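## Task

The cell is paused. Log: 04:59:04 the mover took the lid off W06 in nest N1 and parked it at LP2 (done); 04:59:31 lid of W09 in N2 parked at LP1 (done); 04:59:58 lid of N06 in N3 parked at LP3 (done); 05:01:40 a dispenser error aborted the run; 05:01:55 auto-recover moved the lid at LP3 onto N3 (done); 05:02:26 the watchdog halted auto-recover. Return every plate's own lid to it, seated fully, then press CONTINUE. The lids carry no marks, so the log is the only record of which lid is which. Each plate must stay in its original nest. If the scene disagrees with the log, press CALL instead and leave all plates and lids exactly as they were at the start. Pressing RETRY, CONTINUE or SKIP while holding labware, or while any plate at a nest is not seated in it or any lid there is not seated on a plate, fails the job. Anything kept in position only by the robot at the end does not count: release and move away at the finish. Resting on the panel housing, on the CALL key, or on the key this job needs still counts as clear.

## Robot and tools

Robot: one six-joint arm (big_yam) with a single two-finger parallel gripper and one camera, cam_wrist (504x504), mounted on the wrist. There is only one arm, so every motion argument is a single row, never one list per arm.

Scene frame: origin on the table surface right under the arm base, +z up, +x forward, +y to the left when looking along +x. The operator panel sits toward +y. Its keys, left to right as you face it: RETRY (white), CONTINUE (green), SKIP (yellow), CALL (blue). The first three are go keys; the job closes as soon as one goes down. After CALL the job closes once the robot stops. A key is pressed by pushing it until it latches. Deck labels mark nests (N) and lid parks (LP); their layout follows no fixed order.

Gripper frame: fingers extend along the gripper's +z and close along its y. end_effector_position is the midpoint between the finger pads, roughly 1 cm short of the tips.

The row (7 numbers, each in [-1, 1]): dx, dy, dz, rx, ry, rz, opening. The first six are an offset, not a pose: a displacement expressed in the gripper's own axes, counted from the gripper pose shown in the most recent result that displays it (before any such result in a scene, and for later calls inside the same reply, from wherever the robot is when the action begins). Scale: 1.0 equals 0.6 m for dx, dy, dz and 180 degrees for rotation; rx, ry, rz form one rotation vector. All zeros steers back to that reference pose; it is not a pause. Opening is absolute: +1 is fully open (0.094 m), -1 is closed.

Tools:
- execute_actions {actions, pictures}: actions holds at most one item. Empty list: just report state (with pictures). {"rows": [[7 numbers], ...], "steps": n}: up to 15 rows, n from 10 to 15 (default 15), each step 1/30 s; each row is measured from the same reference pose, not from the previous row, and the final row repeats if steps exceed rows. {"steps": n} without rows is a wait of up to 300 steps counted from the last result, reply time included. Pictures come only with an empty list or pictures: true.
- move {target, speed}: target is one row as above (offset from the last shown pose, opening absolute, sent at the start). The gripper follows a straight path lasting 0.5 to 10 s; speed is m/s from 0.002 to 0.5 (default 0.25), rotation up to twice that in rad/s. It will not slow for obstacles and can overshoot the speed, mainly with the arm stretched. Result adds a move: line (done, off_target, moving, held, fault) plus limits (paced = pose clipped; held = some steps blocked by the clearance check) and distance from target.
- wait {seconds}: 0 to 10 s, sends nothing new.
- zoom_image {camera: "cam_wrist", region: [x0, y0, x1, y1]}: pixel box of at most 504 by 504, origin top-left.
- read_manual {section: "licences"}: licence text only.
- finished_scene {scene}: 1 or 2; ends the scene irreversibly and gives the next task.

Results: end_effector_position (m) and end_effector_quat_wxyz in the scene frame; printed position may drift from truth at long reach. Joint positions/velocities list waist, shoulder, elbow, wrist pitch, wrist yaw, wrist roll (rad, rad/s), then pad gap (m). Ranges: waist -2.880..2.880, shoulder 0..3.142, elbow 0..3.019, wrist pitch -1.693..1.571, wrist yaw -1.571..1.571, wrist roll -2.094..2.094. grip_measured is the finger opening on the command scale. Joint torques are raw drive outputs with offsets and noise. HELD marks steps the clearance check altered; pose unreachable means likewise. Hand target appears only when nothing is kept back. MOTOR HOT warns from 85 °C; at 100 °C an OVER-TEMPERATURE FAULT drops the arm.

Timing: the last 10 steps of each action run after its result, during your reply. Per step the command is clipped to 70 mm and 16 degrees from the measured pose; after an action, the arm continues only to that clipped pose, so far targets need several calls. The arm tends to settle a centimetre or more low; to hold height, resend the correction toward the wanted pose first in a reply, zeros later.

Gripping: command roughly 0.03 below grip_measured for a firm hold, less for a lighter one; pad force tops out near 50 to 62 N. Tiny moves of a few mm may not register. Pushing against something rigid with repeated small offsets does not add force, but against something yielding it does.

Avoid: knocking plates or lids off the table, dropping or slamming labware, fast or deep contacts, hard presses. Before any go key, release labware and make sure each plate sits in its nest and each lid sits flat on a plate. Finish released and clear.

Each tool is called after "Request:" by a JSON object that holds its "op" and its "data".

## Session

Request:
{"op": "execute_actions", "data": {"actions": []}}

Scene clock: 0.00 s of 9600.00 s.
end_effector_position=(+0.6342, +0.3276, +0.3256) grip_measured=+1.000 end_effector_quat_wxyz=(+0.506, +0.053, +0.729, -0.458)
Joint positions: [ 0.507  1.274  1.47  -0.749  1.054  0.877  0.094]
Joint velocities: [ 0.005 -0.005 -0.002 -0.022  0.037 -0.022  0.   ]
Joint torques (N m, as the arm reports them, + toward a larger angle): no reading
Motor temperatures (°C, as the motors report them): [21 21 23 22 20 22]
Hand target: +0.638, +0.333, +0.327; +0.510, +0.055, +0.729, -0.453

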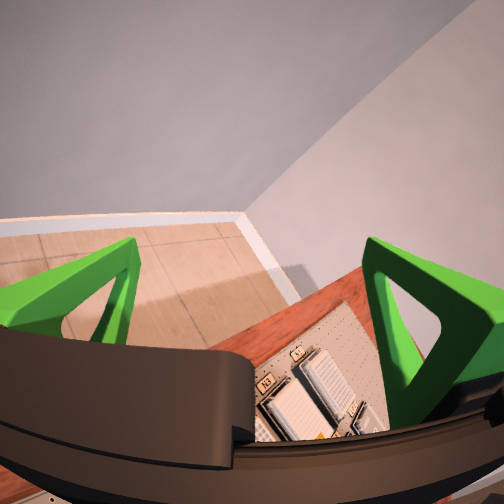

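Request:
{"op": "move", "data": {"target": [0.44,-0.398,0.21,-0.321,0.355,-0.037,1]}}

Scene clock: 4.23 s of 9600.00 s.
end_effector_position=(+0.4565, -0.0040, +0.2682) grip_measured=+1.000 end_effector_quat_wxyz=(-0.001, +0.009, +1.000, -0.012)
Joint positions: [-0.384  1.475  0.91  -0.738 -1.002 -0.216  0.094]
Joint velocities: [-0.015  0.015 -0.002  0.002  0.066 -0.007  0.   ]
Joint torques (N m, as the arm reports them, + toward a larger angle): [-13.    -5.57   4.9   -0.06  -0.06  -0.12]
Motor temperatures (°C, as the motors report them): [21 22 24 22 20 22]
Hand target: +0.464, -0.005, +0.271; +0.002, +0.002, +1.000, -0.013
Off the commanded pose: 0.015 m, 2 deg.
Kept back: nothing.
move: off_target

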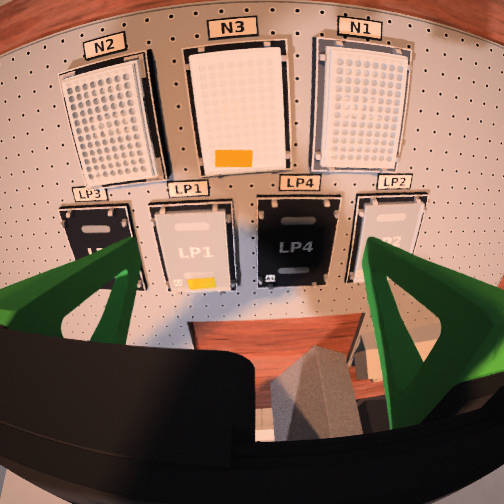

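Read the side labels (on -y sides).

Request:
{"op": "move", "data": {"target": [0,0,0.29,-0.008,0,-0.006,1]}}

Request:
{"op": "zoom_image", "data": {"camera": "cam_wrist", "region": [20,120,160,260]}}

Request:
{"op": "move", "data": {"target": [0,-0.2,0,0,0,0,1]}}

Request:
{"op": "zoom_image", "data": {"camera": "cam_wrist", "region": [20,120,160,260]}}

Request:
{"op": "move", "data": {"target": [0,-0.2,0,0,0,0,1]}}

Request:
{"op": "zoom_image", "data": {"camera": "cam_wrist", "region": [20,120,160,260]}}

Request:
{"op": "move", "data": {"target": [0.3,0.09,0,0,0,0,1]}}

Scene clock: 6.03 s of 9600.00 s.
end_effector_position=(+0.4502, -0.0088, +0.0953) grip_measured=+1.000 end_effector_quat_wxyz=(-0.007, -0.002, +1.000, +0.004)
Joint positions: [-0.057  1.736  0.866 -0.043 -0.885  0.245  0.094]
Joint velocities: [-0.015 -0.005 -0.002 -0.002  0.037 -0.007  0.   ]
Joint torques (N m, as the arm reports them, + toward a larger angle): [-12.93 -10.44  -0.36   1.19   0.16   0.2 ]
Motor temperatures (°C, as the motors report them): [21 22 24 22 20 22]
Hand target: +0.453, -0.009, +0.093; -0.004, +0.001, +1.000, +0.004
Off the commanded pose: 0.006 m, 1 deg.
Kept back: nothing.
move: done

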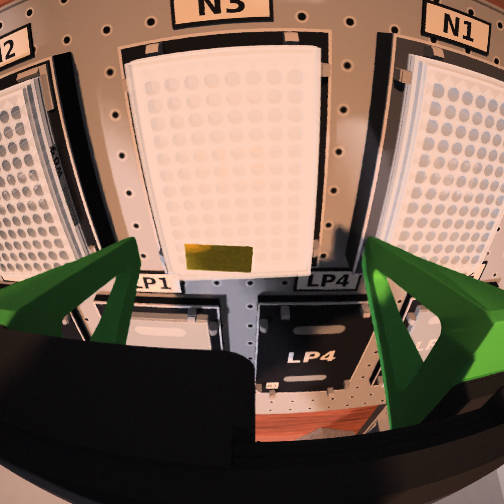

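Region (20, 120, 160, 260) of cam_wrist's 504x504 image, scaled by 3.600, with more detail than that image has.

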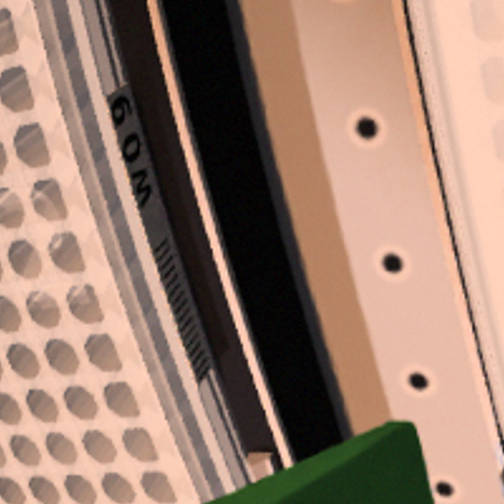

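Scene clock: 7.13 s of 9600.00 s.
end_effector_position=(+0.4504, -0.1332, +0.0991) grip_measured=+1.000 end_effector_quat_wxyz=(-0.002, +0.004, +1.000, -0.001)
Joint positions: [-0.223  2.012  0.988 -0.059 -0.965  0.039  0.094]
Joint velocities: [ 0.015 -0.005 -0.002 -0.002 -0.022 -0.037  0.   ]
Joint torques (N m, as the arm reports them, + toward a larger angle): [-16.74 -10.03   0.49  -0.04  -0.08  -0.09]
Motor temperatures (°C, as the motors report them): [22 22 24 22 20 22]
Hand target: +0.451, -0.130, +0.097; -0.005, -0.003, +1.000, +0.002
Off the commanded pose: 0.006 m, 1 deg.
Kept back: nothing.
move: done

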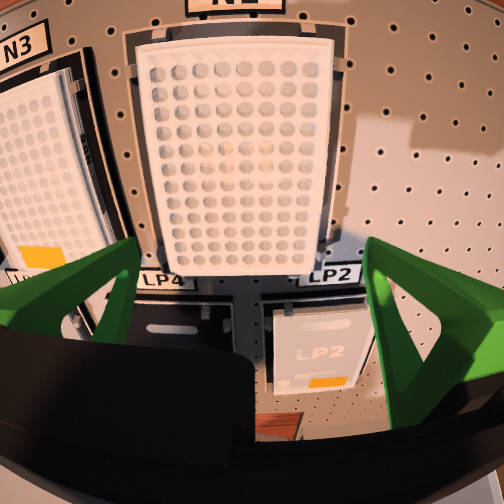

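Region (20, 120, 160, 260) of cam_wrist's 504x504 image, scaled by 3.600, with more detail than that image has.

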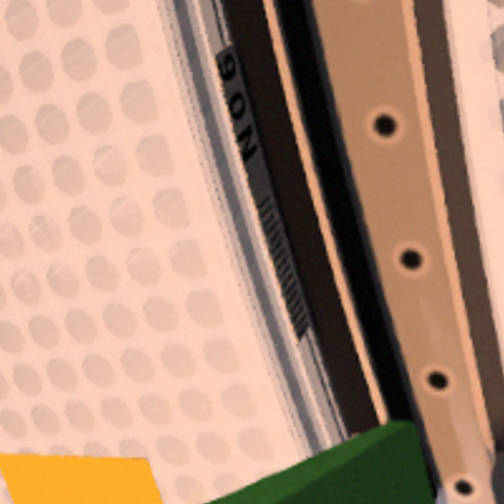

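Scene clock: 8.23 s of 9600.00 s.
end_effector_position=(+0.4466, -0.2575, +0.1047) grip_measured=+1.000 end_effector_quat_wxyz=(+0.003, +0.013, +1.000, -0.005)
Joint positions: [-0.366  2.289  1.2   -0.176 -1.012 -0.168  0.094]
Joint velocities: [-0.015 -0.005  0.017 -0.012 -0.007  0.007  0.   ]
Joint torques (N m, as the arm reports them, + toward a larger angle): [-19.9  -10.76   1.16   0.14  -0.07  -0.06]
Motor temperatures (°C, as the motors report them): [22 22 24 22 20 22]
Hand target: +0.449, -0.255, +0.102; -0.000, +0.004, +1.000, -0.002
Off the commanded pose: 0.007 m, 1 deg.
Kept back: nothing.
move: done

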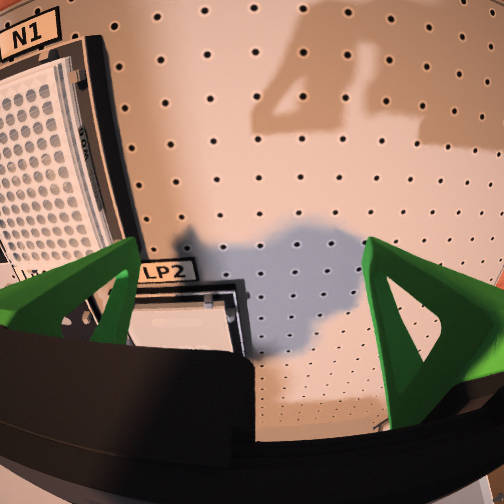

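Region (20, 120, 160, 260) of cam_wrist's 504x504 image, scaled by 3.600, with more detail than that image has.

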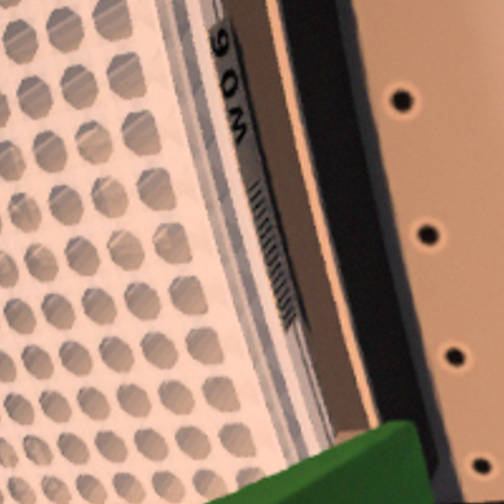

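Scene clock: 9.50 s of 9600.00 s.
end_effector_position=(+0.2702, -0.2010, +0.1096) grip_measured=+1.000 end_effector_quat_wxyz=(+0.007, +0.011, +1.000, -0.007)
Joint positions: [-0.348  2.264  0.684  0.357 -1.005 -0.127  0.094]
Joint velocities: [ 0.005 -0.005 -0.027  0.012 -0.051  0.007  0.   ]
Joint torques (N m, as the arm reports them, + toward a larger angle): [-13.21  -5.7   -2.16   1.13   0.15   0.18]
Motor temperatures (°C, as the motors report them): [22 22 24 22 20 22]
Hand target: +0.268, -0.199, +0.104; +0.003, +0.013, +1.000, -0.005
Off the commanded pose: 0.007 m, 1 deg.
Kept back: nothing.
move: done

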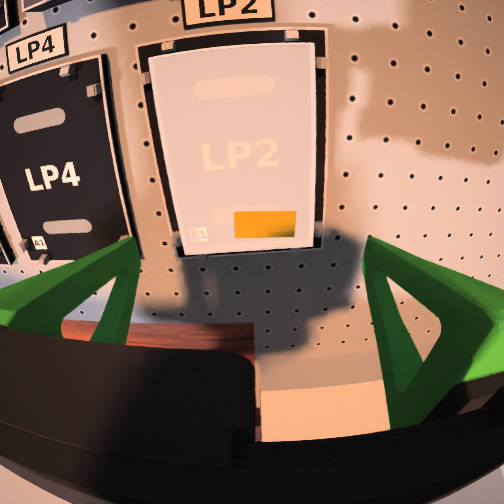

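All consistent.

Request:
{"op": "move", "data": {"target": [-0.022,0.014,0.09,-0.004,0.005,-0.018,1], "speed": 0.06}}

Scene clock: 11.00 s of 9600.00 s.
end_effector_position=(+0.2874, -0.1930, +0.0614) grip_measured=+1.000 end_effector_quat_wxyz=(+0.002, -0.021, +1.000, -0.001)
Joint positions: [-0.222  2.317  0.742  0.507 -0.964  0.002  0.094]
Joint velocities: [-0.005 -0.005 -0.007  0.027 -0.066  0.007  0.   ]
Joint torques (N m, as the arm reports them, + toward a larger angle): [-13.51  -4.71  -2.67   1.25   0.17   0.25]
Motor temperatures (°C, as the motors report them): [22 22 24 22 20 22]
Hand target: +0.283, -0.193, +0.055; -0.002, -0.017, +1.000, +0.001
Off the commanded pose: 0.006 m, 1 deg.
Kept back: nothing.
move: done

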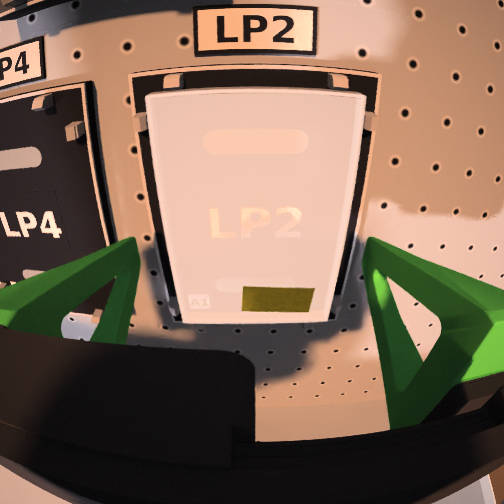

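Request:
{"op": "move", "data": {"target": [0.004,-0.002,0.046,0,0,0,1], "speed": 0.03}}

Request:
{"op": "move", "data": {"target": [0,0,0,0,0,0,0.76]}}

Scene clock: 12.47 s of 9600.00 s.
end_effector_position=(+0.2886, -0.1953, +0.0412) grip_measured=+1.000 end_effector_quat_wxyz=(+0.006, -0.023, +1.000, -0.003)
Joint positions: [-0.179  2.362  0.766  0.593 -0.938  0.073  0.094]
Joint velocities: [ 0.005 -0.005  0.002  0.012 -0.007 -0.051  0.   ]
Joint torques (N m, as the arm reports them, + toward a larger angle): [-13.91  -5.45  -2.9    1.41   0.17   0.17]
Motor temperatures (°C, as the motors report them): [22 22 24 22 20 22]
Hand target: +0.285, -0.194, +0.034; +0.002, -0.021, +1.000, -0.000
Off the commanded pose: 0.008 m, 1 deg.
Kept back: nothing.
move: done

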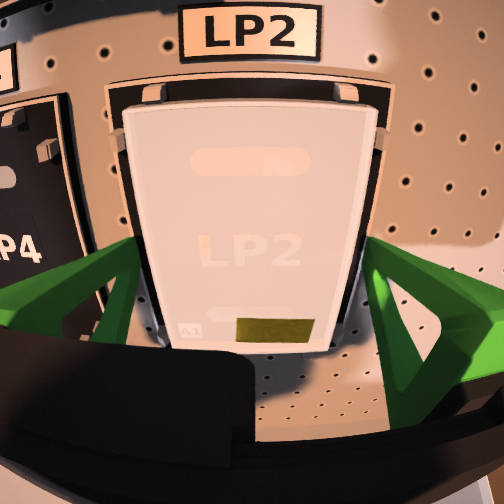

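Scene clock: 12.97 s of 9600.00 s.
end_effector_position=(+0.2886, -0.1953, +0.0412) grip_measured=+0.772 end_effector_quat_wxyz=(+0.006, -0.023, +1.000, -0.003)
Joint positions: [-0.179  2.362  0.766  0.593 -0.938  0.073  0.083]
Joint velocities: [-0.005 -0.005 -0.002 -0.017 -0.007 -0.007 -0.   ]
Joint torques (N m, as the arm reports them, + toward a larger angle): [-15.37  -6.74  -3.63   0.67   0.04   0.03]
Motor temperatures (°C, as the motors report them): [22 22 24 22 20 22]
Hand target: +0.289, -0.195, +0.041; +0.006, -0.023, +1.000, -0.003
Off the commanded pose: 0.000 m, 0 deg.
Kept back: nothing.
move: done

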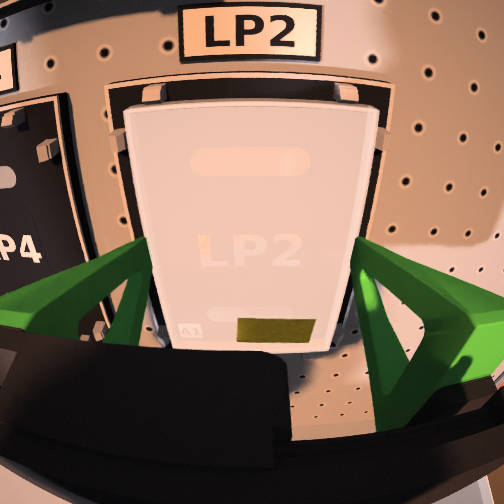

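Marginal; regrip lower.

Request:
{"op": "move", "data": {"target": [0.004,0.002,0.019,0,0.003,0,1], "speed": 0.015}}

Request:
{"op": "move", "data": {"target": [0,0,0,0,0,0,0.745]}}

Request:
{"op": "move", "data": {"target": [0,0,-0.105,0,0,0,0.745], "speed": 0.08}}

Request:
{"op": "move", "data": {"target": [-0.305,0.105,0,0,0.004,0.016,0.745], "speed": 0.15}}

Request:
{"op": "move", "data": {"target": [0,0,0.03,0,0,0,0.745], "speed": 0.03}}

Scene clock: 14.53 s of 9600.00 s.
end_effector_position=(+0.2912, -0.1950, +0.0375) grip_measured=+1.000 end_effector_quat_wxyz=(+0.007, -0.025, +1.000, -0.006)
Joint positions: [-0.169  2.363  0.772  0.6   -0.927  0.083  0.094]
Joint velocities: [ 0.015  0.005 -0.002  0.007 -0.11   0.051  0.   ]
Joint torques (N m, as the arm reports them, + toward a larger angle): [-13.42  -5.03  -3.05   1.22   0.19   0.17]
Motor temperatures (°C, as the motors report them): [22 22 24 22 20 22]
Hand target: +0.286, -0.194, +0.030; +0.001, -0.023, +1.000, -0.003
Off the commanded pose: 0.009 m, 1 deg.
Kept back: nothing.
move: done

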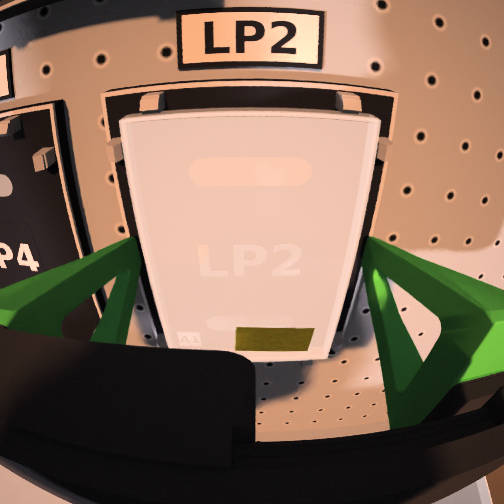

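Scene clock: 15.03 s of 9600.00 s.
end_effector_position=(+0.2911, -0.1951, +0.0374) grip_measured=+0.775 end_effector_quat_wxyz=(+0.007, -0.025, +1.000, -0.006)
Joint positions: [-0.169  2.363  0.772  0.6   -0.927  0.083  0.083]
Joint velocities: [ 0.015 -0.005 -0.012 -0.007  0.051 -0.037 -0.001]
Joint torques (N m, as the arm reports them, + toward a larger angle): [-15.27  -6.49  -3.62   0.7    0.08   0.03]
Motor temperatures (°C, as the motors report them): [22 22 24 22 20 22]
Hand target: +0.291, -0.195, +0.037; +0.007, -0.025, +1.000, -0.006
Off the commanded pose: 0.000 m, 0 deg.
Kept back: nothing.
move: done

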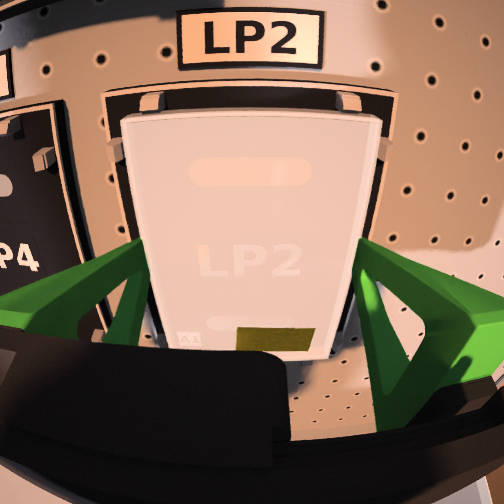

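Scene clock: 16.23 s of 9600.00 s.
end_effector_position=(+0.2945, -0.1971, +0.0970) grip_measured=+0.775 end_effector_quat_wxyz=(+0.010, -0.023, +1.000, -0.007)
Joint positions: [-0.306  2.247  0.722  0.373 -0.989 -0.115  0.083]
Joint velocities: [-0.024 -0.015 -0.002 -0.012 -0.007 -0.037 -0.   ]
Joint torques (N m, as the arm reports them, + toward a larger angle): [-16.35  -8.01  -3.26   0.28  -0.04  -0.06]
Motor temperatures (°C, as the motors report them): [22 22 24 22 20 22]
Hand target: +0.291, -0.194, +0.101; +0.008, -0.025, +1.000, -0.007
Off the commanded pose: 0.006 m, 0 deg.
Kept back: nothing.
move: done

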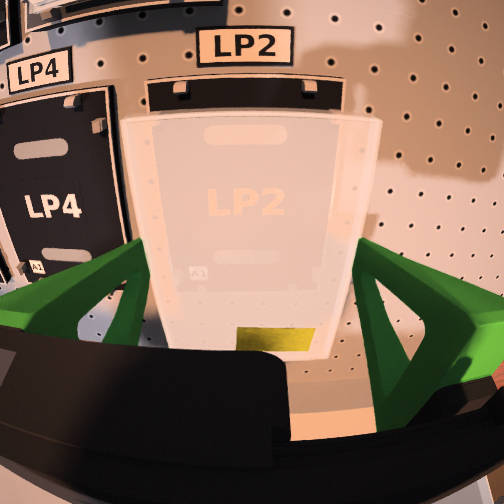

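Scene clock: 17.90 s of 9600.00 s.
end_effector_position=(+0.4766, -0.1318, +0.1022) grip_measured=+0.775 end_effector_quat_wxyz=(+0.011, -0.003, +1.000, -0.009)
Joint positions: [-0.224  2.003  1.034 -0.073 -0.948  0.057  0.083]
Joint velocities: [-0.005  0.005  0.002 -0.002 -0.007  0.051  0.   ]
Joint torques (N m, as the arm reports them, + toward a larger angle): [-15.87 -11.2    0.01  -0.1    0.16   0.21]
Motor temperatures (°C, as the motors report them): [22 22 24 22 20 22]
Hand target: +0.475, -0.124, +0.097; +0.003, +0.003, +1.000, -0.006
Off the commanded pose: 0.007 m, 1 deg.
Kept back: nothing.
move: done

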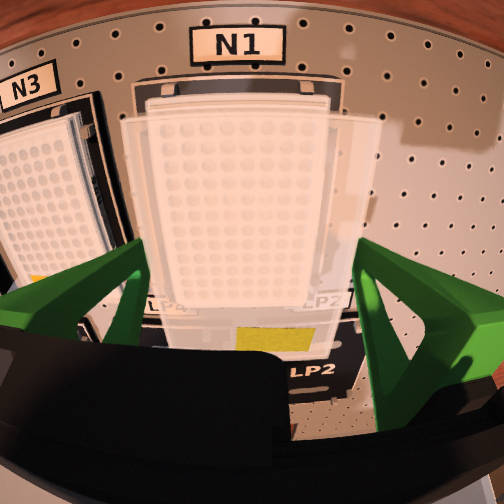

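Scene clock: 18.87 s of 9600.00 s.
end_effector_position=(+0.4776, -0.1329, +0.0950) grip_measured=+0.775 end_effector_quat_wxyz=(+0.015, -0.004, +1.000, -0.011)
Joint positions: [-0.212  2.015  1.034 -0.035 -0.936  0.083  0.083]
Joint velocities: [ 0.015 -0.005 -0.022  0.002 -0.037  0.022 -0.   ]
Joint torques (N m, as the arm reports them, + toward a larger angle): [-16.07  -8.71   0.88   1.27   0.16   0.18]
Motor temperatures (°C, as the motors report them): [22 22 24 22 20 22]
Hand target: +0.477, -0.132, +0.084; +0.010, -0.003, +1.000, -0.009
Off the commanded pose: 0.011 m, 1 deg.
Kept back: nothing.
move: off_target

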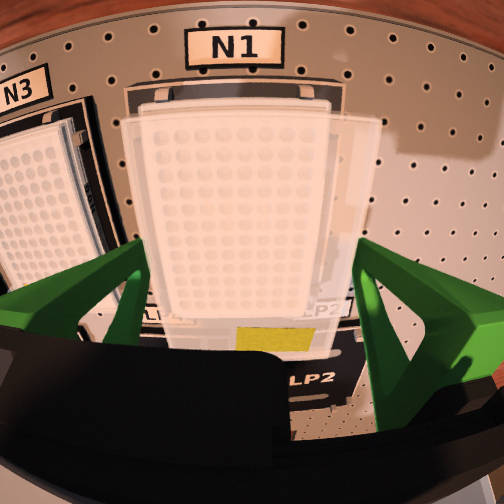

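Request:
{"op": "move", "data": {"target": [0.005,0.014,0.045,-0.005,0.008,0.003,0.745], "speed": 0.03}}

Request:
{"op": "zoom_image", "data": {"camera": "cam_wrist", "region": [100,60,400,360]}}

Scene clock: 20.37 s of 9600.00 s.
end_effector_position=(+0.4779, -0.1256, +0.0785) grip_measured=+0.775 end_effector_quat_wxyz=(+0.007, -0.001, +1.000, -0.006)
Joint positions: [-0.179  2.03   1.049 -0.021 -0.932  0.117  0.083]
Joint velocities: [-0.015 -0.005 -0.012  0.007  0.022  0.007 -0.002]
Joint torques (N m, as the arm reports them, + toward a larger angle): [-16.68  -8.76   0.34   1.23   0.17   0.19]
Motor temperatures (°C, as the motors report them): [22 22 24 22 20 22]
Hand target: +0.475, -0.125, +0.068; +0.002, +0.001, +1.000, -0.003
Off the commanded pose: 0.011 m, 1 deg.
Kept back: nothing.
move: off_target

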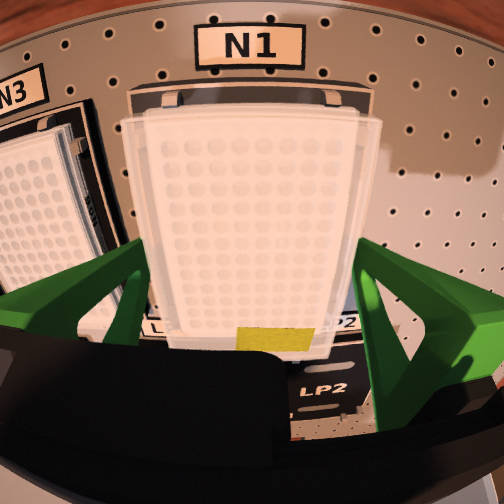

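Region (100, 60, 400, 360) of cam_wrist's 504x504 image, scaled by 1.680, with more detail than that image has.

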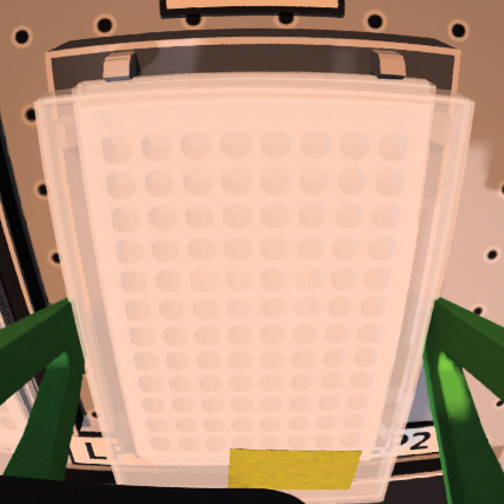

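Request:
{"op": "move", "data": {"target": [0.007,0.001,0.038,-0.002,0.003,0,0.745], "speed": 0.015}}

Request:
{"op": "zoom_image", "data": {"camera": "cam_wrist", "region": [100,60,400,360]}}

Scene clock: 22.50 s of 9600.00 s.
end_effector_position=(+0.4781, -0.1264, +0.0678) grip_measured=+0.775 end_effector_quat_wxyz=(+0.009, -0.003, +1.000, -0.006)
Joint positions: [-0.163  2.049  1.056  0.015 -0.923  0.139  0.083]
Joint velocities: [ 0.015 -0.015 -0.002  0.007  0.037  0.051  0.   ]
Joint torques (N m, as the arm reports them, + toward a larger angle): [-16.08  -7.77   0.22   1.14   0.14   0.17]
Motor temperatures (°C, as the motors report them): [22 22 24 22 20 22]
Hand target: +0.473, -0.125, +0.056; +0.002, -0.001, +1.000, -0.003
Off the commanded pose: 0.013 m, 1 deg.
Kept back: nothing.
move: off_target

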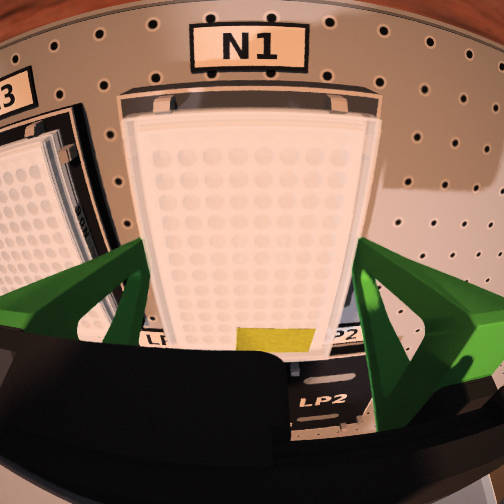

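Region (100, 60, 400, 360) of cam_wrist's 504x504 image, scaled by 1.680, with more detail than that image has.

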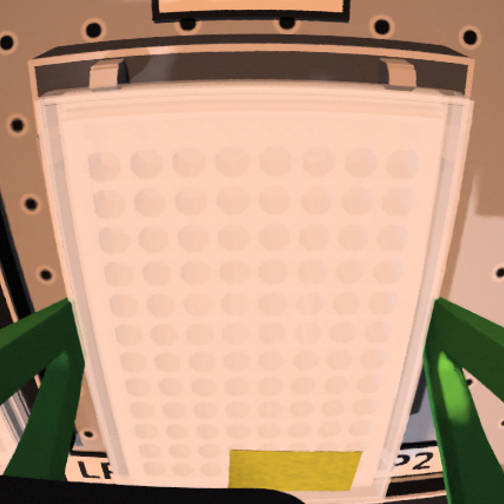

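Request:
{"op": "move", "data": {"target": [0.011,0.002,0.024,-0.002,0.004,0,0.745], "speed": 0.012}}

Request:
{"op": "zoom_image", "data": {"camera": "cam_wrist", "region": [100,60,400,360]}}

Scene clock: 24.27 s of 9600.00 s.
end_effector_position=(+0.4796, -0.1264, +0.0672) grip_measured=+0.775 end_effector_quat_wxyz=(+0.011, -0.006, +1.000, -0.006)
Joint positions: [-0.162  2.05   1.056  0.027 -0.921  0.142  0.083]
Joint velocities: [-0.005  0.005 -0.002  0.032  0.007  0.007 -0.001]
Joint torques (N m, as the arm reports them, + toward a larger angle): [-15.61  -8.04  -0.28   1.47   0.21   0.18]
Motor temperatures (°C, as the motors report them): [22 22 24 22 20 22]
Hand target: +0.471, -0.125, +0.054; +0.002, -0.003, +1.000, -0.003
Off the commanded pose: 0.016 m, 1 deg.
Kept back: nothing.
move: off_target

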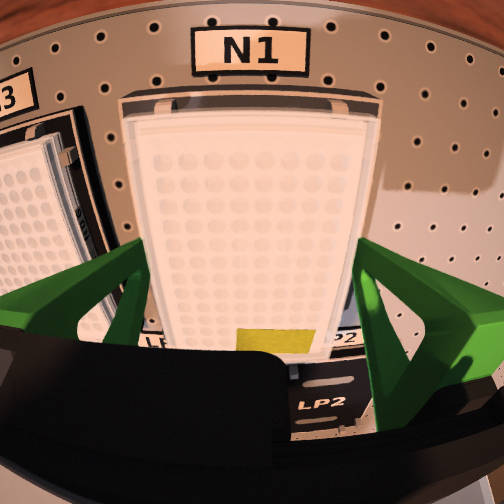

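Region (100, 60, 400, 360) of cam_wrist's 504x504 image, scaled by 1.680, with more detail than that image has.

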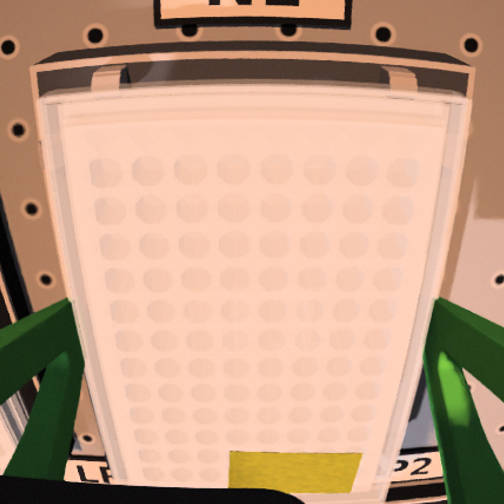

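Request:
{"op": "move", "data": {"target": [0.002,0,-0.025,0,0.002,0.002,0.745], "speed": 0.02}}

Request:
{"op": "move", "data": {"target": [0.004,0,0.03,0,0,0,0.745], "speed": 0.015}}

Scene clock: 25.70 s of 9600.00 s.
end_effector_position=(+0.4788, -0.1262, +0.0745) grip_measured=+0.775 end_effector_quat_wxyz=(+0.007, -0.002, +1.000, -0.004)
Joint positions: [-0.174  2.039  1.056 -0.012 -0.932  0.122  0.083]
Joint velocities: [-0.005 -0.015 -0.002  0.002 -0.051 -0.037 -0.001]
Joint torques (N m, as the arm reports them, + toward a larger angle): [-17.82 -11.8   -1.32   0.01  -0.04  -0.11]
Motor temperatures (°C, as the motors report them): [22 22 24 22 20 22]
Hand target: +0.478, -0.126, +0.082; +0.009, -0.003, +1.000, -0.006
Off the commanded pose: 0.008 m, 0 deg.
Kept back: nothing.
move: done

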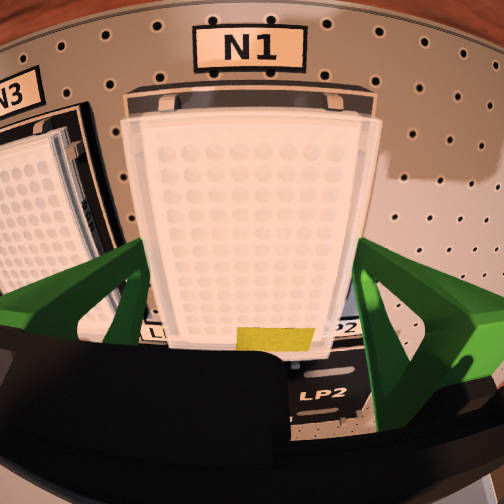

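Scene clock: 27.17 s of 9600.00 s.
end_effector_position=(+0.4802, -0.1273, +0.0683) grip_measured=+0.775 end_effector_quat_wxyz=(+0.013, -0.004, +1.000, -0.007)
Joint positions: [-0.165  2.05   1.055  0.027 -0.919  0.146  0.083]
Joint velocities: [-0.024 -0.005 -0.002  0.002 -0.125 -0.022  0.001]
Joint torques (N m, as the arm reports them, + toward a larger angle): [-16.22  -7.91   0.28   1.36   0.18   0.2 ]
Motor temperatures (°C, as the motors report them): [22 22 24 22 20 22]
Hand target: +0.476, -0.126, +0.057; +0.007, -0.002, +1.000, -0.004
Off the commanded pose: 0.012 m, 1 deg.
Kept back: nothing.
move: off_target

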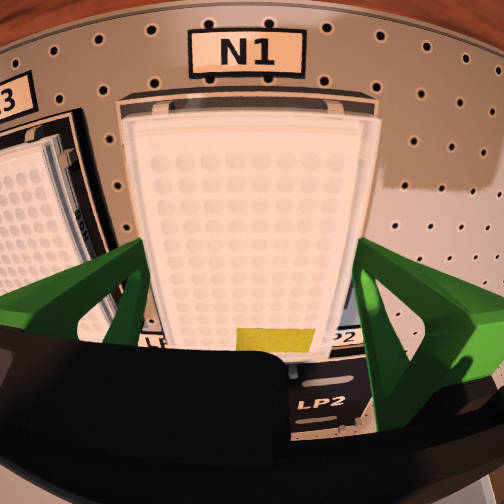

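Request:
{"op": "move", "data": {"target": [0.01,0.002,-0.025,0,0.003,0,0.745], "speed": 0.02}}

Request:
{"op": "move", "data": {"target": [0.004,0.001,0.03,0,0,0,0.745], "speed": 0.015}}

Scene clock: 28.80 s of 9600.00 s.
end_effector_position=(+0.4726, -0.1263, +0.0755) grip_measured=+0.775 end_effector_quat_wxyz=(+0.006, -0.001, +1.000, -0.006)
Joint positions: [-0.175  2.035  1.039 -0.005 -0.929  0.119  0.083]
Joint velocities: [ 0.005 -0.015 -0.017 -0.037  0.022 -0.022 -0.   ]
Joint torques (N m, as the arm reports them, + toward a larger angle): [-17.82 -11.72  -1.04   0.16  -0.03  -0.1 ]
Motor temperatures (°C, as the motors report them): [22 22 24 22 20 22]
Hand target: +0.474, -0.126, +0.083; +0.008, -0.004, +1.000, -0.007
Off the commanded pose: 0.008 m, 0 deg.
Kept back: nothing.
move: done

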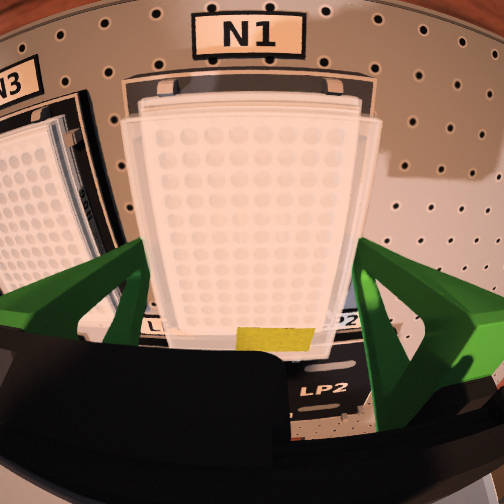

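Scene clock: 30.30 s of 9600.00 s.
end_effector_position=(+0.4743, -0.1267, +0.0689) grip_measured=+0.775 end_effector_quat_wxyz=(+0.012, -0.003, +1.000, -0.009)
Joint positions: [-0.163  2.045  1.039  0.035 -0.916  0.145  0.083]
Joint velocities: [ 0.015  0.005 -0.012  0.007 -0.007  0.022 -0.   ]
Joint torques (N m, as the arm reports them, + toward a larger angle): [-15.57  -8.79  -0.03   1.29   0.19   0.13]
Motor temperatures (°C, as the motors report them): [22 22 24 22 20 22]
Hand target: +0.470, -0.126, +0.058; +0.005, -0.001, +1.000, -0.006
Off the commanded pose: 0.012 m, 1 deg.
Kept back: nothing.
move: off_target

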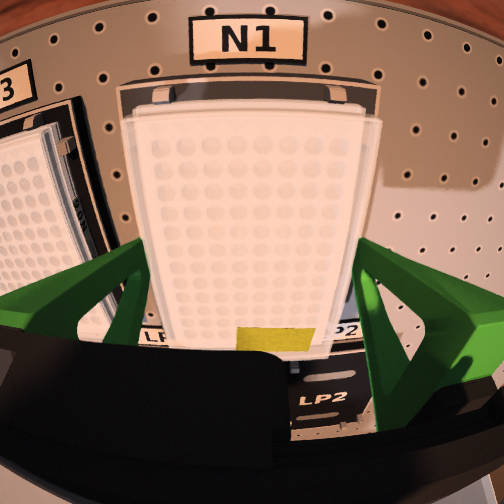

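Request:
{"op": "move", "data": {"target": [0.004,0.0025,0.028,-0.002,0.004,0,0.745], "speed": 0.012}}

Request:
{"op": "move", "data": {"target": [0,0,0,0,0,0,1]}}

Request:
{"op": "zoom_image", "data": {"camera": "cam_wrist", "region": [100,60,400,360]}}

Request:
{"op": "move", "data": {"target": [0,0,-0.06,0,0,0,1], "speed": 0.08}}

Request:
{"op": "move", "data": {"target": [0.33,0.32,-0.01,-0.006,0.006,0,1], "speed": 0.2}}

Request:
{"op": "move", "data": {"target": [0,0,0.05,0,0,0,1], "speed": 0.06}}

Scene clock: 32.43 s of 9600.00 s.
end_effector_position=(+0.4757, -0.1267, +0.0634) grip_measured=+0.775 end_effector_quat_wxyz=(+0.011, -0.005, +1.000, -0.009)
Joint positions: [-0.155  2.054  1.048  0.041 -0.912  0.151  0.083]
Joint velocities: [-0.005 -0.005 -0.012 -0.007 -0.007 -0.007 -0.001]
Joint torques (N m, as the arm reports them, + toward a larger angle): [-16.09  -8.65   0.2    1.1    0.18   0.2 ]
Motor temperatures (°C, as the motors report them): [22 22 23 22 20 22]
Hand target: +0.472, -0.126, +0.052; +0.005, -0.003, +1.000, -0.005
Off the commanded pose: 0.012 m, 1 deg.
Kept back: nothing.
move: off_target

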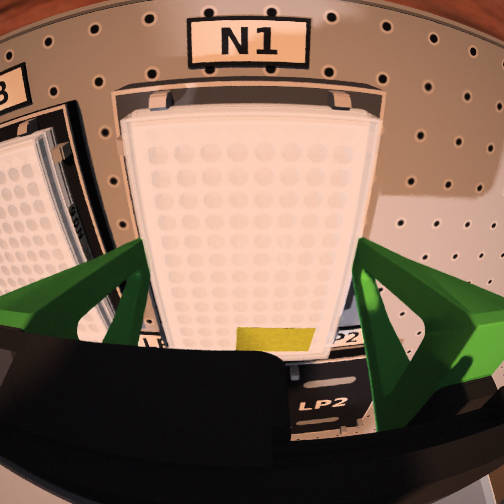

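Scene clock: 32.93 s of 9600.00 s.
end_effector_position=(+0.4757, -0.1267, +0.0634) grip_measured=+1.000 end_effector_quat_wxyz=(+0.011, -0.005, +1.000, -0.009)
Joint positions: [-0.155  2.054  1.048  0.041 -0.912  0.151  0.094]
Joint velocities: [ 0.005 -0.015  0.012  0.007  0.022  0.007  0.   ]
Joint torques (N m, as the arm reports them, + toward a larger angle): [-17.69 -10.78  -0.59   0.6    0.05   0.06]
Motor temperatures (°C, as the motors report them): [22 22 23 22 20 22]
Hand target: +0.476, -0.127, +0.063; +0.011, -0.005, +1.000, -0.009
Off the commanded pose: 0.000 m, 0 deg.
Kept back: nothing.
move: done

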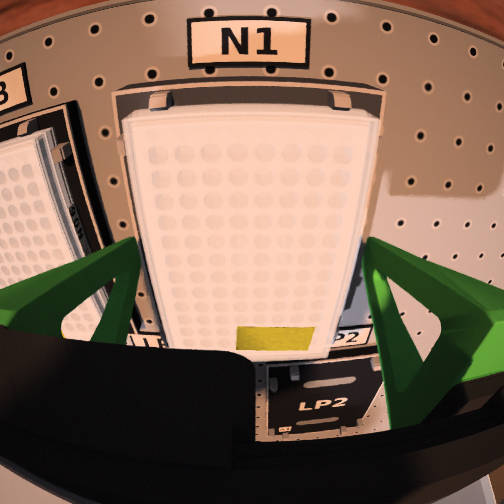

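Region (100, 60, 400, 360) of cam_wrist's 504x504 image, scaled by 1.680, with more detail than that image has.

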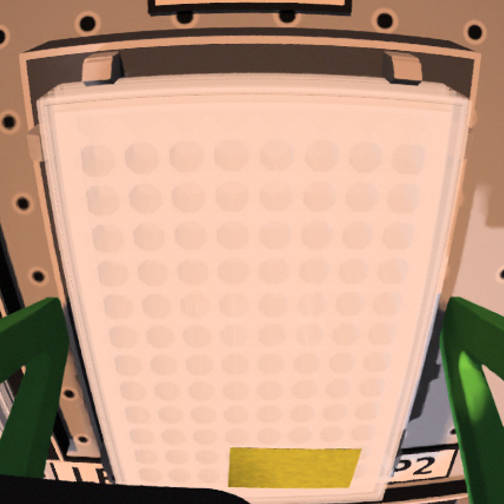

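Scene clock: 33.77 s of 9600.00 s.
end_effector_position=(+0.4770, -0.1276, +0.0966) grip_measured=+1.000 end_effector_quat_wxyz=(+0.013, -0.001, +1.000, -0.010)
Joint positions: [-0.21   2.002  1.028 -0.044 -0.939  0.088  0.094]
Joint velocities: [ 0.015 -0.005 -0.007 -0.002 -0.066 -0.066  0.   ]
Joint torques (N m, as the arm reports them, + toward a larger angle): [-18.25 -11.34  -0.31   0.12  -0.01  -0.12]
Motor temperatures (°C, as the motors report them): [22 22 23 22 20 22]
Hand target: +0.476, -0.126, +0.100; +0.011, -0.005, +1.000, -0.009
Off the commanded pose: 0.004 m, 1 deg.
Kept back: nothing.
move: done

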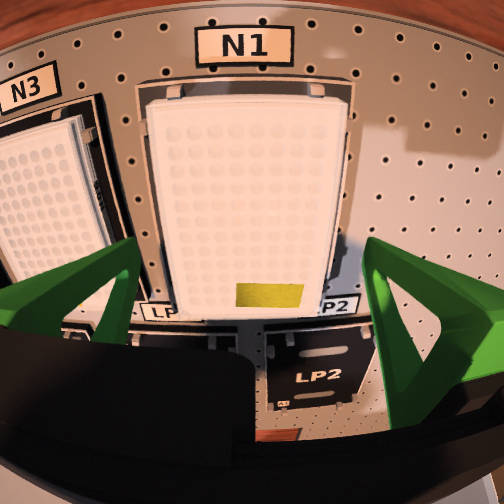

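Scene clock: 35.70 s of 9600.00 s.
end_effector_position=(+0.2831, +0.0665, +0.0890) grip_measured=+1.000 end_effector_quat_wxyz=(-0.000, -0.004, +1.000, +0.003)
Joint positions: [ 0.224  1.516  0.383  0.44  -0.681  0.539  0.094]
Joint velocities: [-0.005 -0.005 -0.002 -0.017  0.022 -0.007  0.   ]
Joint torques (N m, as the arm reports them, + toward a larger angle): [-6.65 -9.04 -5.03  1.27  0.2   0.13]
Motor temperatures (°C, as the motors report them): [22 22 24 22 20 22]
Hand target: +0.278, +0.067, +0.091; +0.001, +0.002, +1.000, +0.004
Off the commanded pose: 0.007 m, 1 deg.
Kept back: nothing.
move: done

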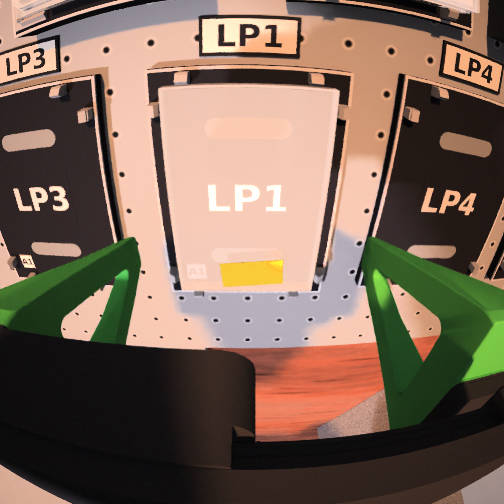

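Scene clock: 36.50 s of 9600.00 s.
end_effector_position=(+0.2835, +0.0648, +0.0634) grip_measured=+1.000 end_effector_quat_wxyz=(+0.001, -0.007, +1.000, +0.001)
Joint positions: [ 0.275  1.608  0.417  0.522 -0.637  0.573  0.094]
Joint velocities: [-0.005 -0.005 -0.002  0.022 -0.081 -0.037  0.   ]
Joint torques (N m, as the arm reports them, + toward a larger angle): [-6.6  -7.14 -3.75  1.32  0.21  0.13]
Motor temperatures (°C, as the motors report them): [22 22 24 22 20 22]
Hand target: +0.283, +0.066, +0.059; -0.001, -0.004, +1.000, +0.003
Off the commanded pose: 0.005 m, 0 deg.
Kept back: nothing.
move: done

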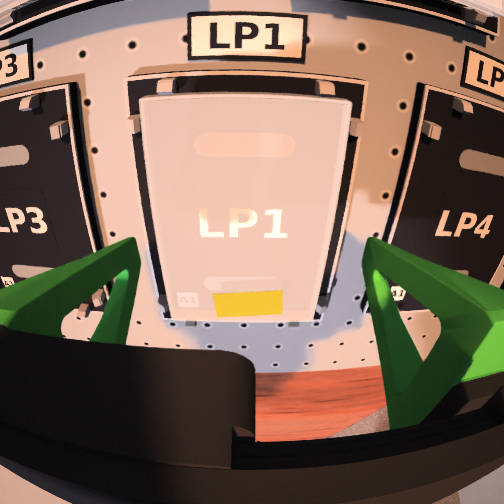

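Request:
{"op": "move", "data": {"target": [0.003,0.009,0.056,0,0,0.01,1], "speed": 0.03}}

Request:
{"op": "move", "data": {"target": [0,0,0,0,0,0,0.745]}}

Request:
{"op": "move", "data": {"target": [0,0,-0.105,0,0,0,0.745], "speed": 0.08}}

Request:
{"op": "move", "data": {"target": [-0.29,0.085,0,0,0.004,0,0.745], "speed": 0.15}}

Request:
{"op": "move", "data": {"target": [0,0,0.03,0,0,0,0.745], "speed": 0.03}}

Scene clock: 38.30 s of 9600.00 s.
end_effector_position=(+0.2834, +0.0686, +0.0351) grip_measured=+1.000 end_effector_quat_wxyz=(+0.003, +0.005, +1.000, -0.001)
Joint positions: [ 0.337  1.688  0.46   0.588 -0.581  0.645  0.094]
Joint velocities: [-0.015 -0.005 -0.002  0.012 -0.066 -0.007  0.   ]
Joint torques (N m, as the arm reports them, + toward a larger angle): [-6.39 -6.63 -4.3   1.28  0.22  0.17]
Motor temperatures (°C, as the motors report them): [22 22 24 22 20 22]
Hand target: +0.281, +0.070, +0.030; +0.000, +0.009, +1.000, +0.001
Off the commanded pose: 0.006 m, 1 deg.
Kept back: nothing.
move: done

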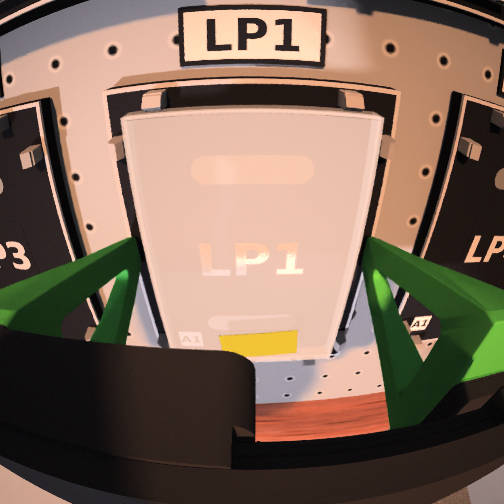

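Scene clock: 38.80 s of 9600.00 s.
end_effector_position=(+0.2834, +0.0686, +0.0351) grip_measured=+0.776 end_effector_quat_wxyz=(+0.003, +0.005, +1.000, -0.001)
Joint positions: [ 0.337  1.688  0.46   0.588 -0.581  0.645  0.083]
Joint velocities: [-0.005 -0.015 -0.022 -0.002  0.051  0.007 -0.001]
Joint torques (N m, as the arm reports them, + toward a larger angle): [-7.3  -8.46 -4.92  0.69  0.08  0.01]
Motor temperatures (°C, as the motors report them): [22 22 24 22 20 22]
Hand target: +0.283, +0.069, +0.035; +0.003, +0.005, +1.000, -0.001
Off the commanded pose: 0.000 m, 0 deg.
Kept back: nothing.
move: done

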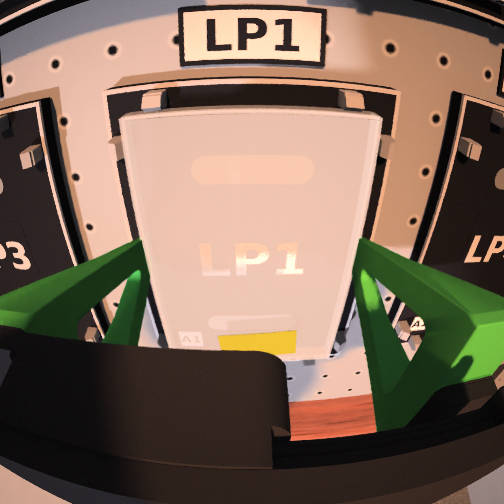

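Scene clock: 39.93 s of 9600.00 s.
end_effector_position=(+0.2912, +0.0739, +0.0939) grip_measured=+0.776 end_effector_quat_wxyz=(+0.008, +0.005, +1.000, +0.003)
Joint positions: [ 0.223  1.475  0.388  0.412 -0.672  0.567  0.083]
Joint velocities: [-0.024 -0.005  0.002 -0.012 -0.007  0.007  0.001]
Joint torques (N m, as the arm reports them, + toward a larger angle): [-7.26 -8.69 -4.67  0.26 -0.01 -0.11]
Motor temperatures (°C, as the motors report them): [22 22 24 22 20 22]
Hand target: +0.284, +0.070, +0.098; +0.004, +0.004, +1.000, -0.002
Off the commanded pose: 0.011 m, 1 deg.
Kept back: nothing.
move: off_target

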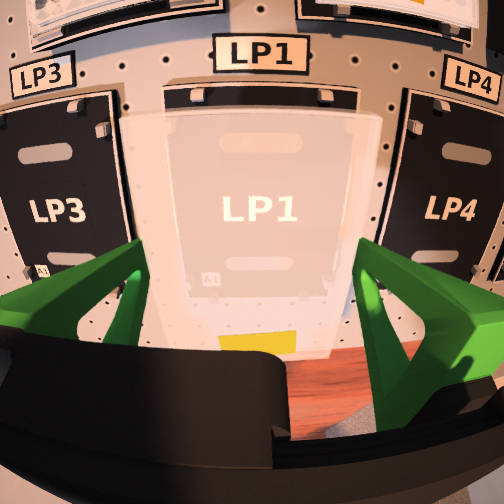

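Scene clock: 41.67 s of 9600.00 s.
end_effector_position=(+0.4691, +0.1355, +0.0992) grip_measured=+0.776 end_effector_quat_wxyz=(+0.010, -0.002, +1.000, +0.009)
Joint positions: [ 0.14   1.463  0.879 -0.124 -0.745  0.492  0.083]
Joint velocities: [-0.005 -0.005 -0.002 -0.012  0.066 -0.081 -0.   ]
Joint torques (N m, as the arm reports them, + toward a larger angle): [-10.9  -10.2    0.62   0.13  -0.01  -0.1 ]
Motor temperatures (°C, as the motors report them): [22 22 24 22 20 22]
Hand target: +0.466, +0.124, +0.096; +0.003, +0.004, +1.000, +0.002
Off the commanded pose: 0.013 m, 1 deg.
Kept back: nothing.
move: off_target

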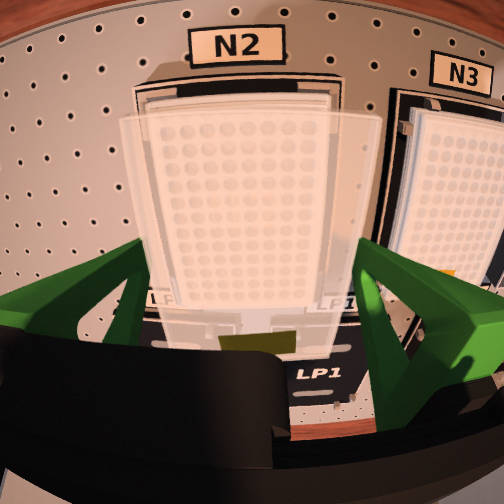

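Scene clock: 42.60 s of 9600.00 s.
end_effector_position=(+0.4677, +0.1331, +0.0894) grip_measured=+0.776 end_effector_quat_wxyz=(+0.012, -0.003, +1.000, +0.006)
Joint positions: [ 0.155  1.484  0.879 -0.095 -0.727  0.503  0.083]
Joint velocities: [-0.005 -0.005  0.007  0.017 -0.022 -0.037 -0.   ]
Joint torques (N m, as the arm reports them, + toward a larger angle): [ -8.96 -10.61   1.57   1.39   0.18   0.15]
Motor temperatures (°C, as the motors report them): [22 22 24 22 20 22]
Hand target: +0.469, +0.136, +0.081; +0.010, -0.002, +1.000, +0.009
Off the commanded pose: 0.009 m, 0 deg.
Kept back: nothing.
move: done

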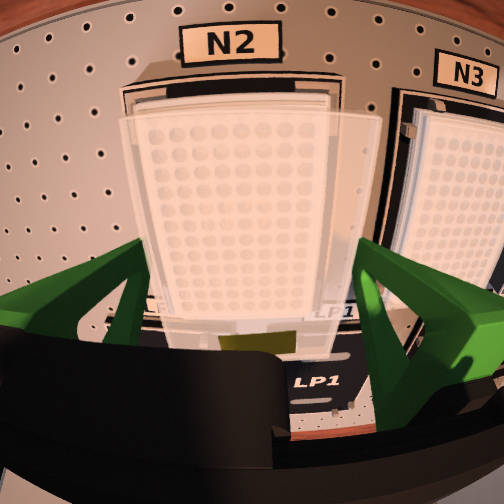

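Request:
{"op": "move", "data": {"target": [0,0.016,0.04,0.003,0.007,-0.008,0.745], "speed": 0.03}}

Request:
{"op": "zoom_image", "data": {"camera": "cam_wrist", "region": [100,60,400,360]}}

Scene clock: 44.03 s of 9600.00 s.
end_effector_position=(+0.4704, +0.1426, +0.0741) grip_measured=+0.776 end_effector_quat_wxyz=(+0.009, -0.015, +1.000, +0.001)
Joint positions: [ 0.192  1.506  0.909 -0.095 -0.694  0.503  0.083]
Joint velocities: [-0.024 -0.005  0.002 -0.007  0.007 -0.007 -0.   ]
Joint torques (N m, as the arm reports them, + toward a larger angle): [ -9.38 -10.99   1.52   0.46   0.22   0.  ]
Motor temperatures (°C, as the motors report them): [22 22 24 22 20 22]
Hand target: +0.468, +0.143, +0.065; +0.001, -0.015, +1.000, +0.001
Off the commanded pose: 0.009 m, 1 deg.
Kept back: nothing.
move: done

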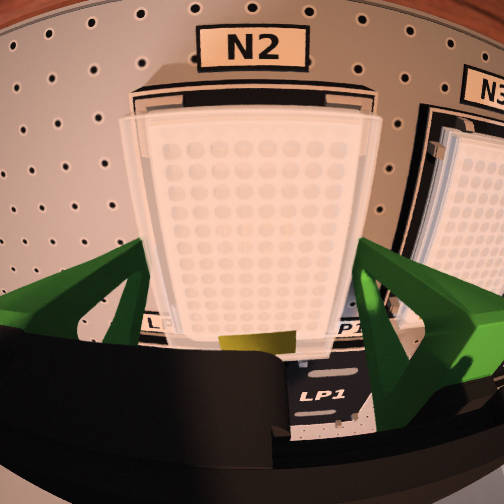

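Region (100, 60, 400, 360) of cam_wrist's 504x504 image, scaled by 1.680, with more detail than that image has.

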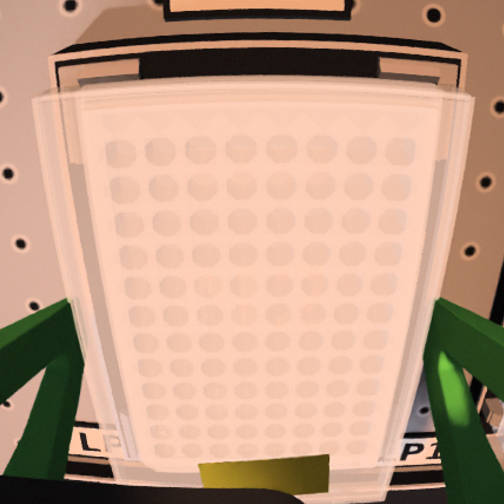

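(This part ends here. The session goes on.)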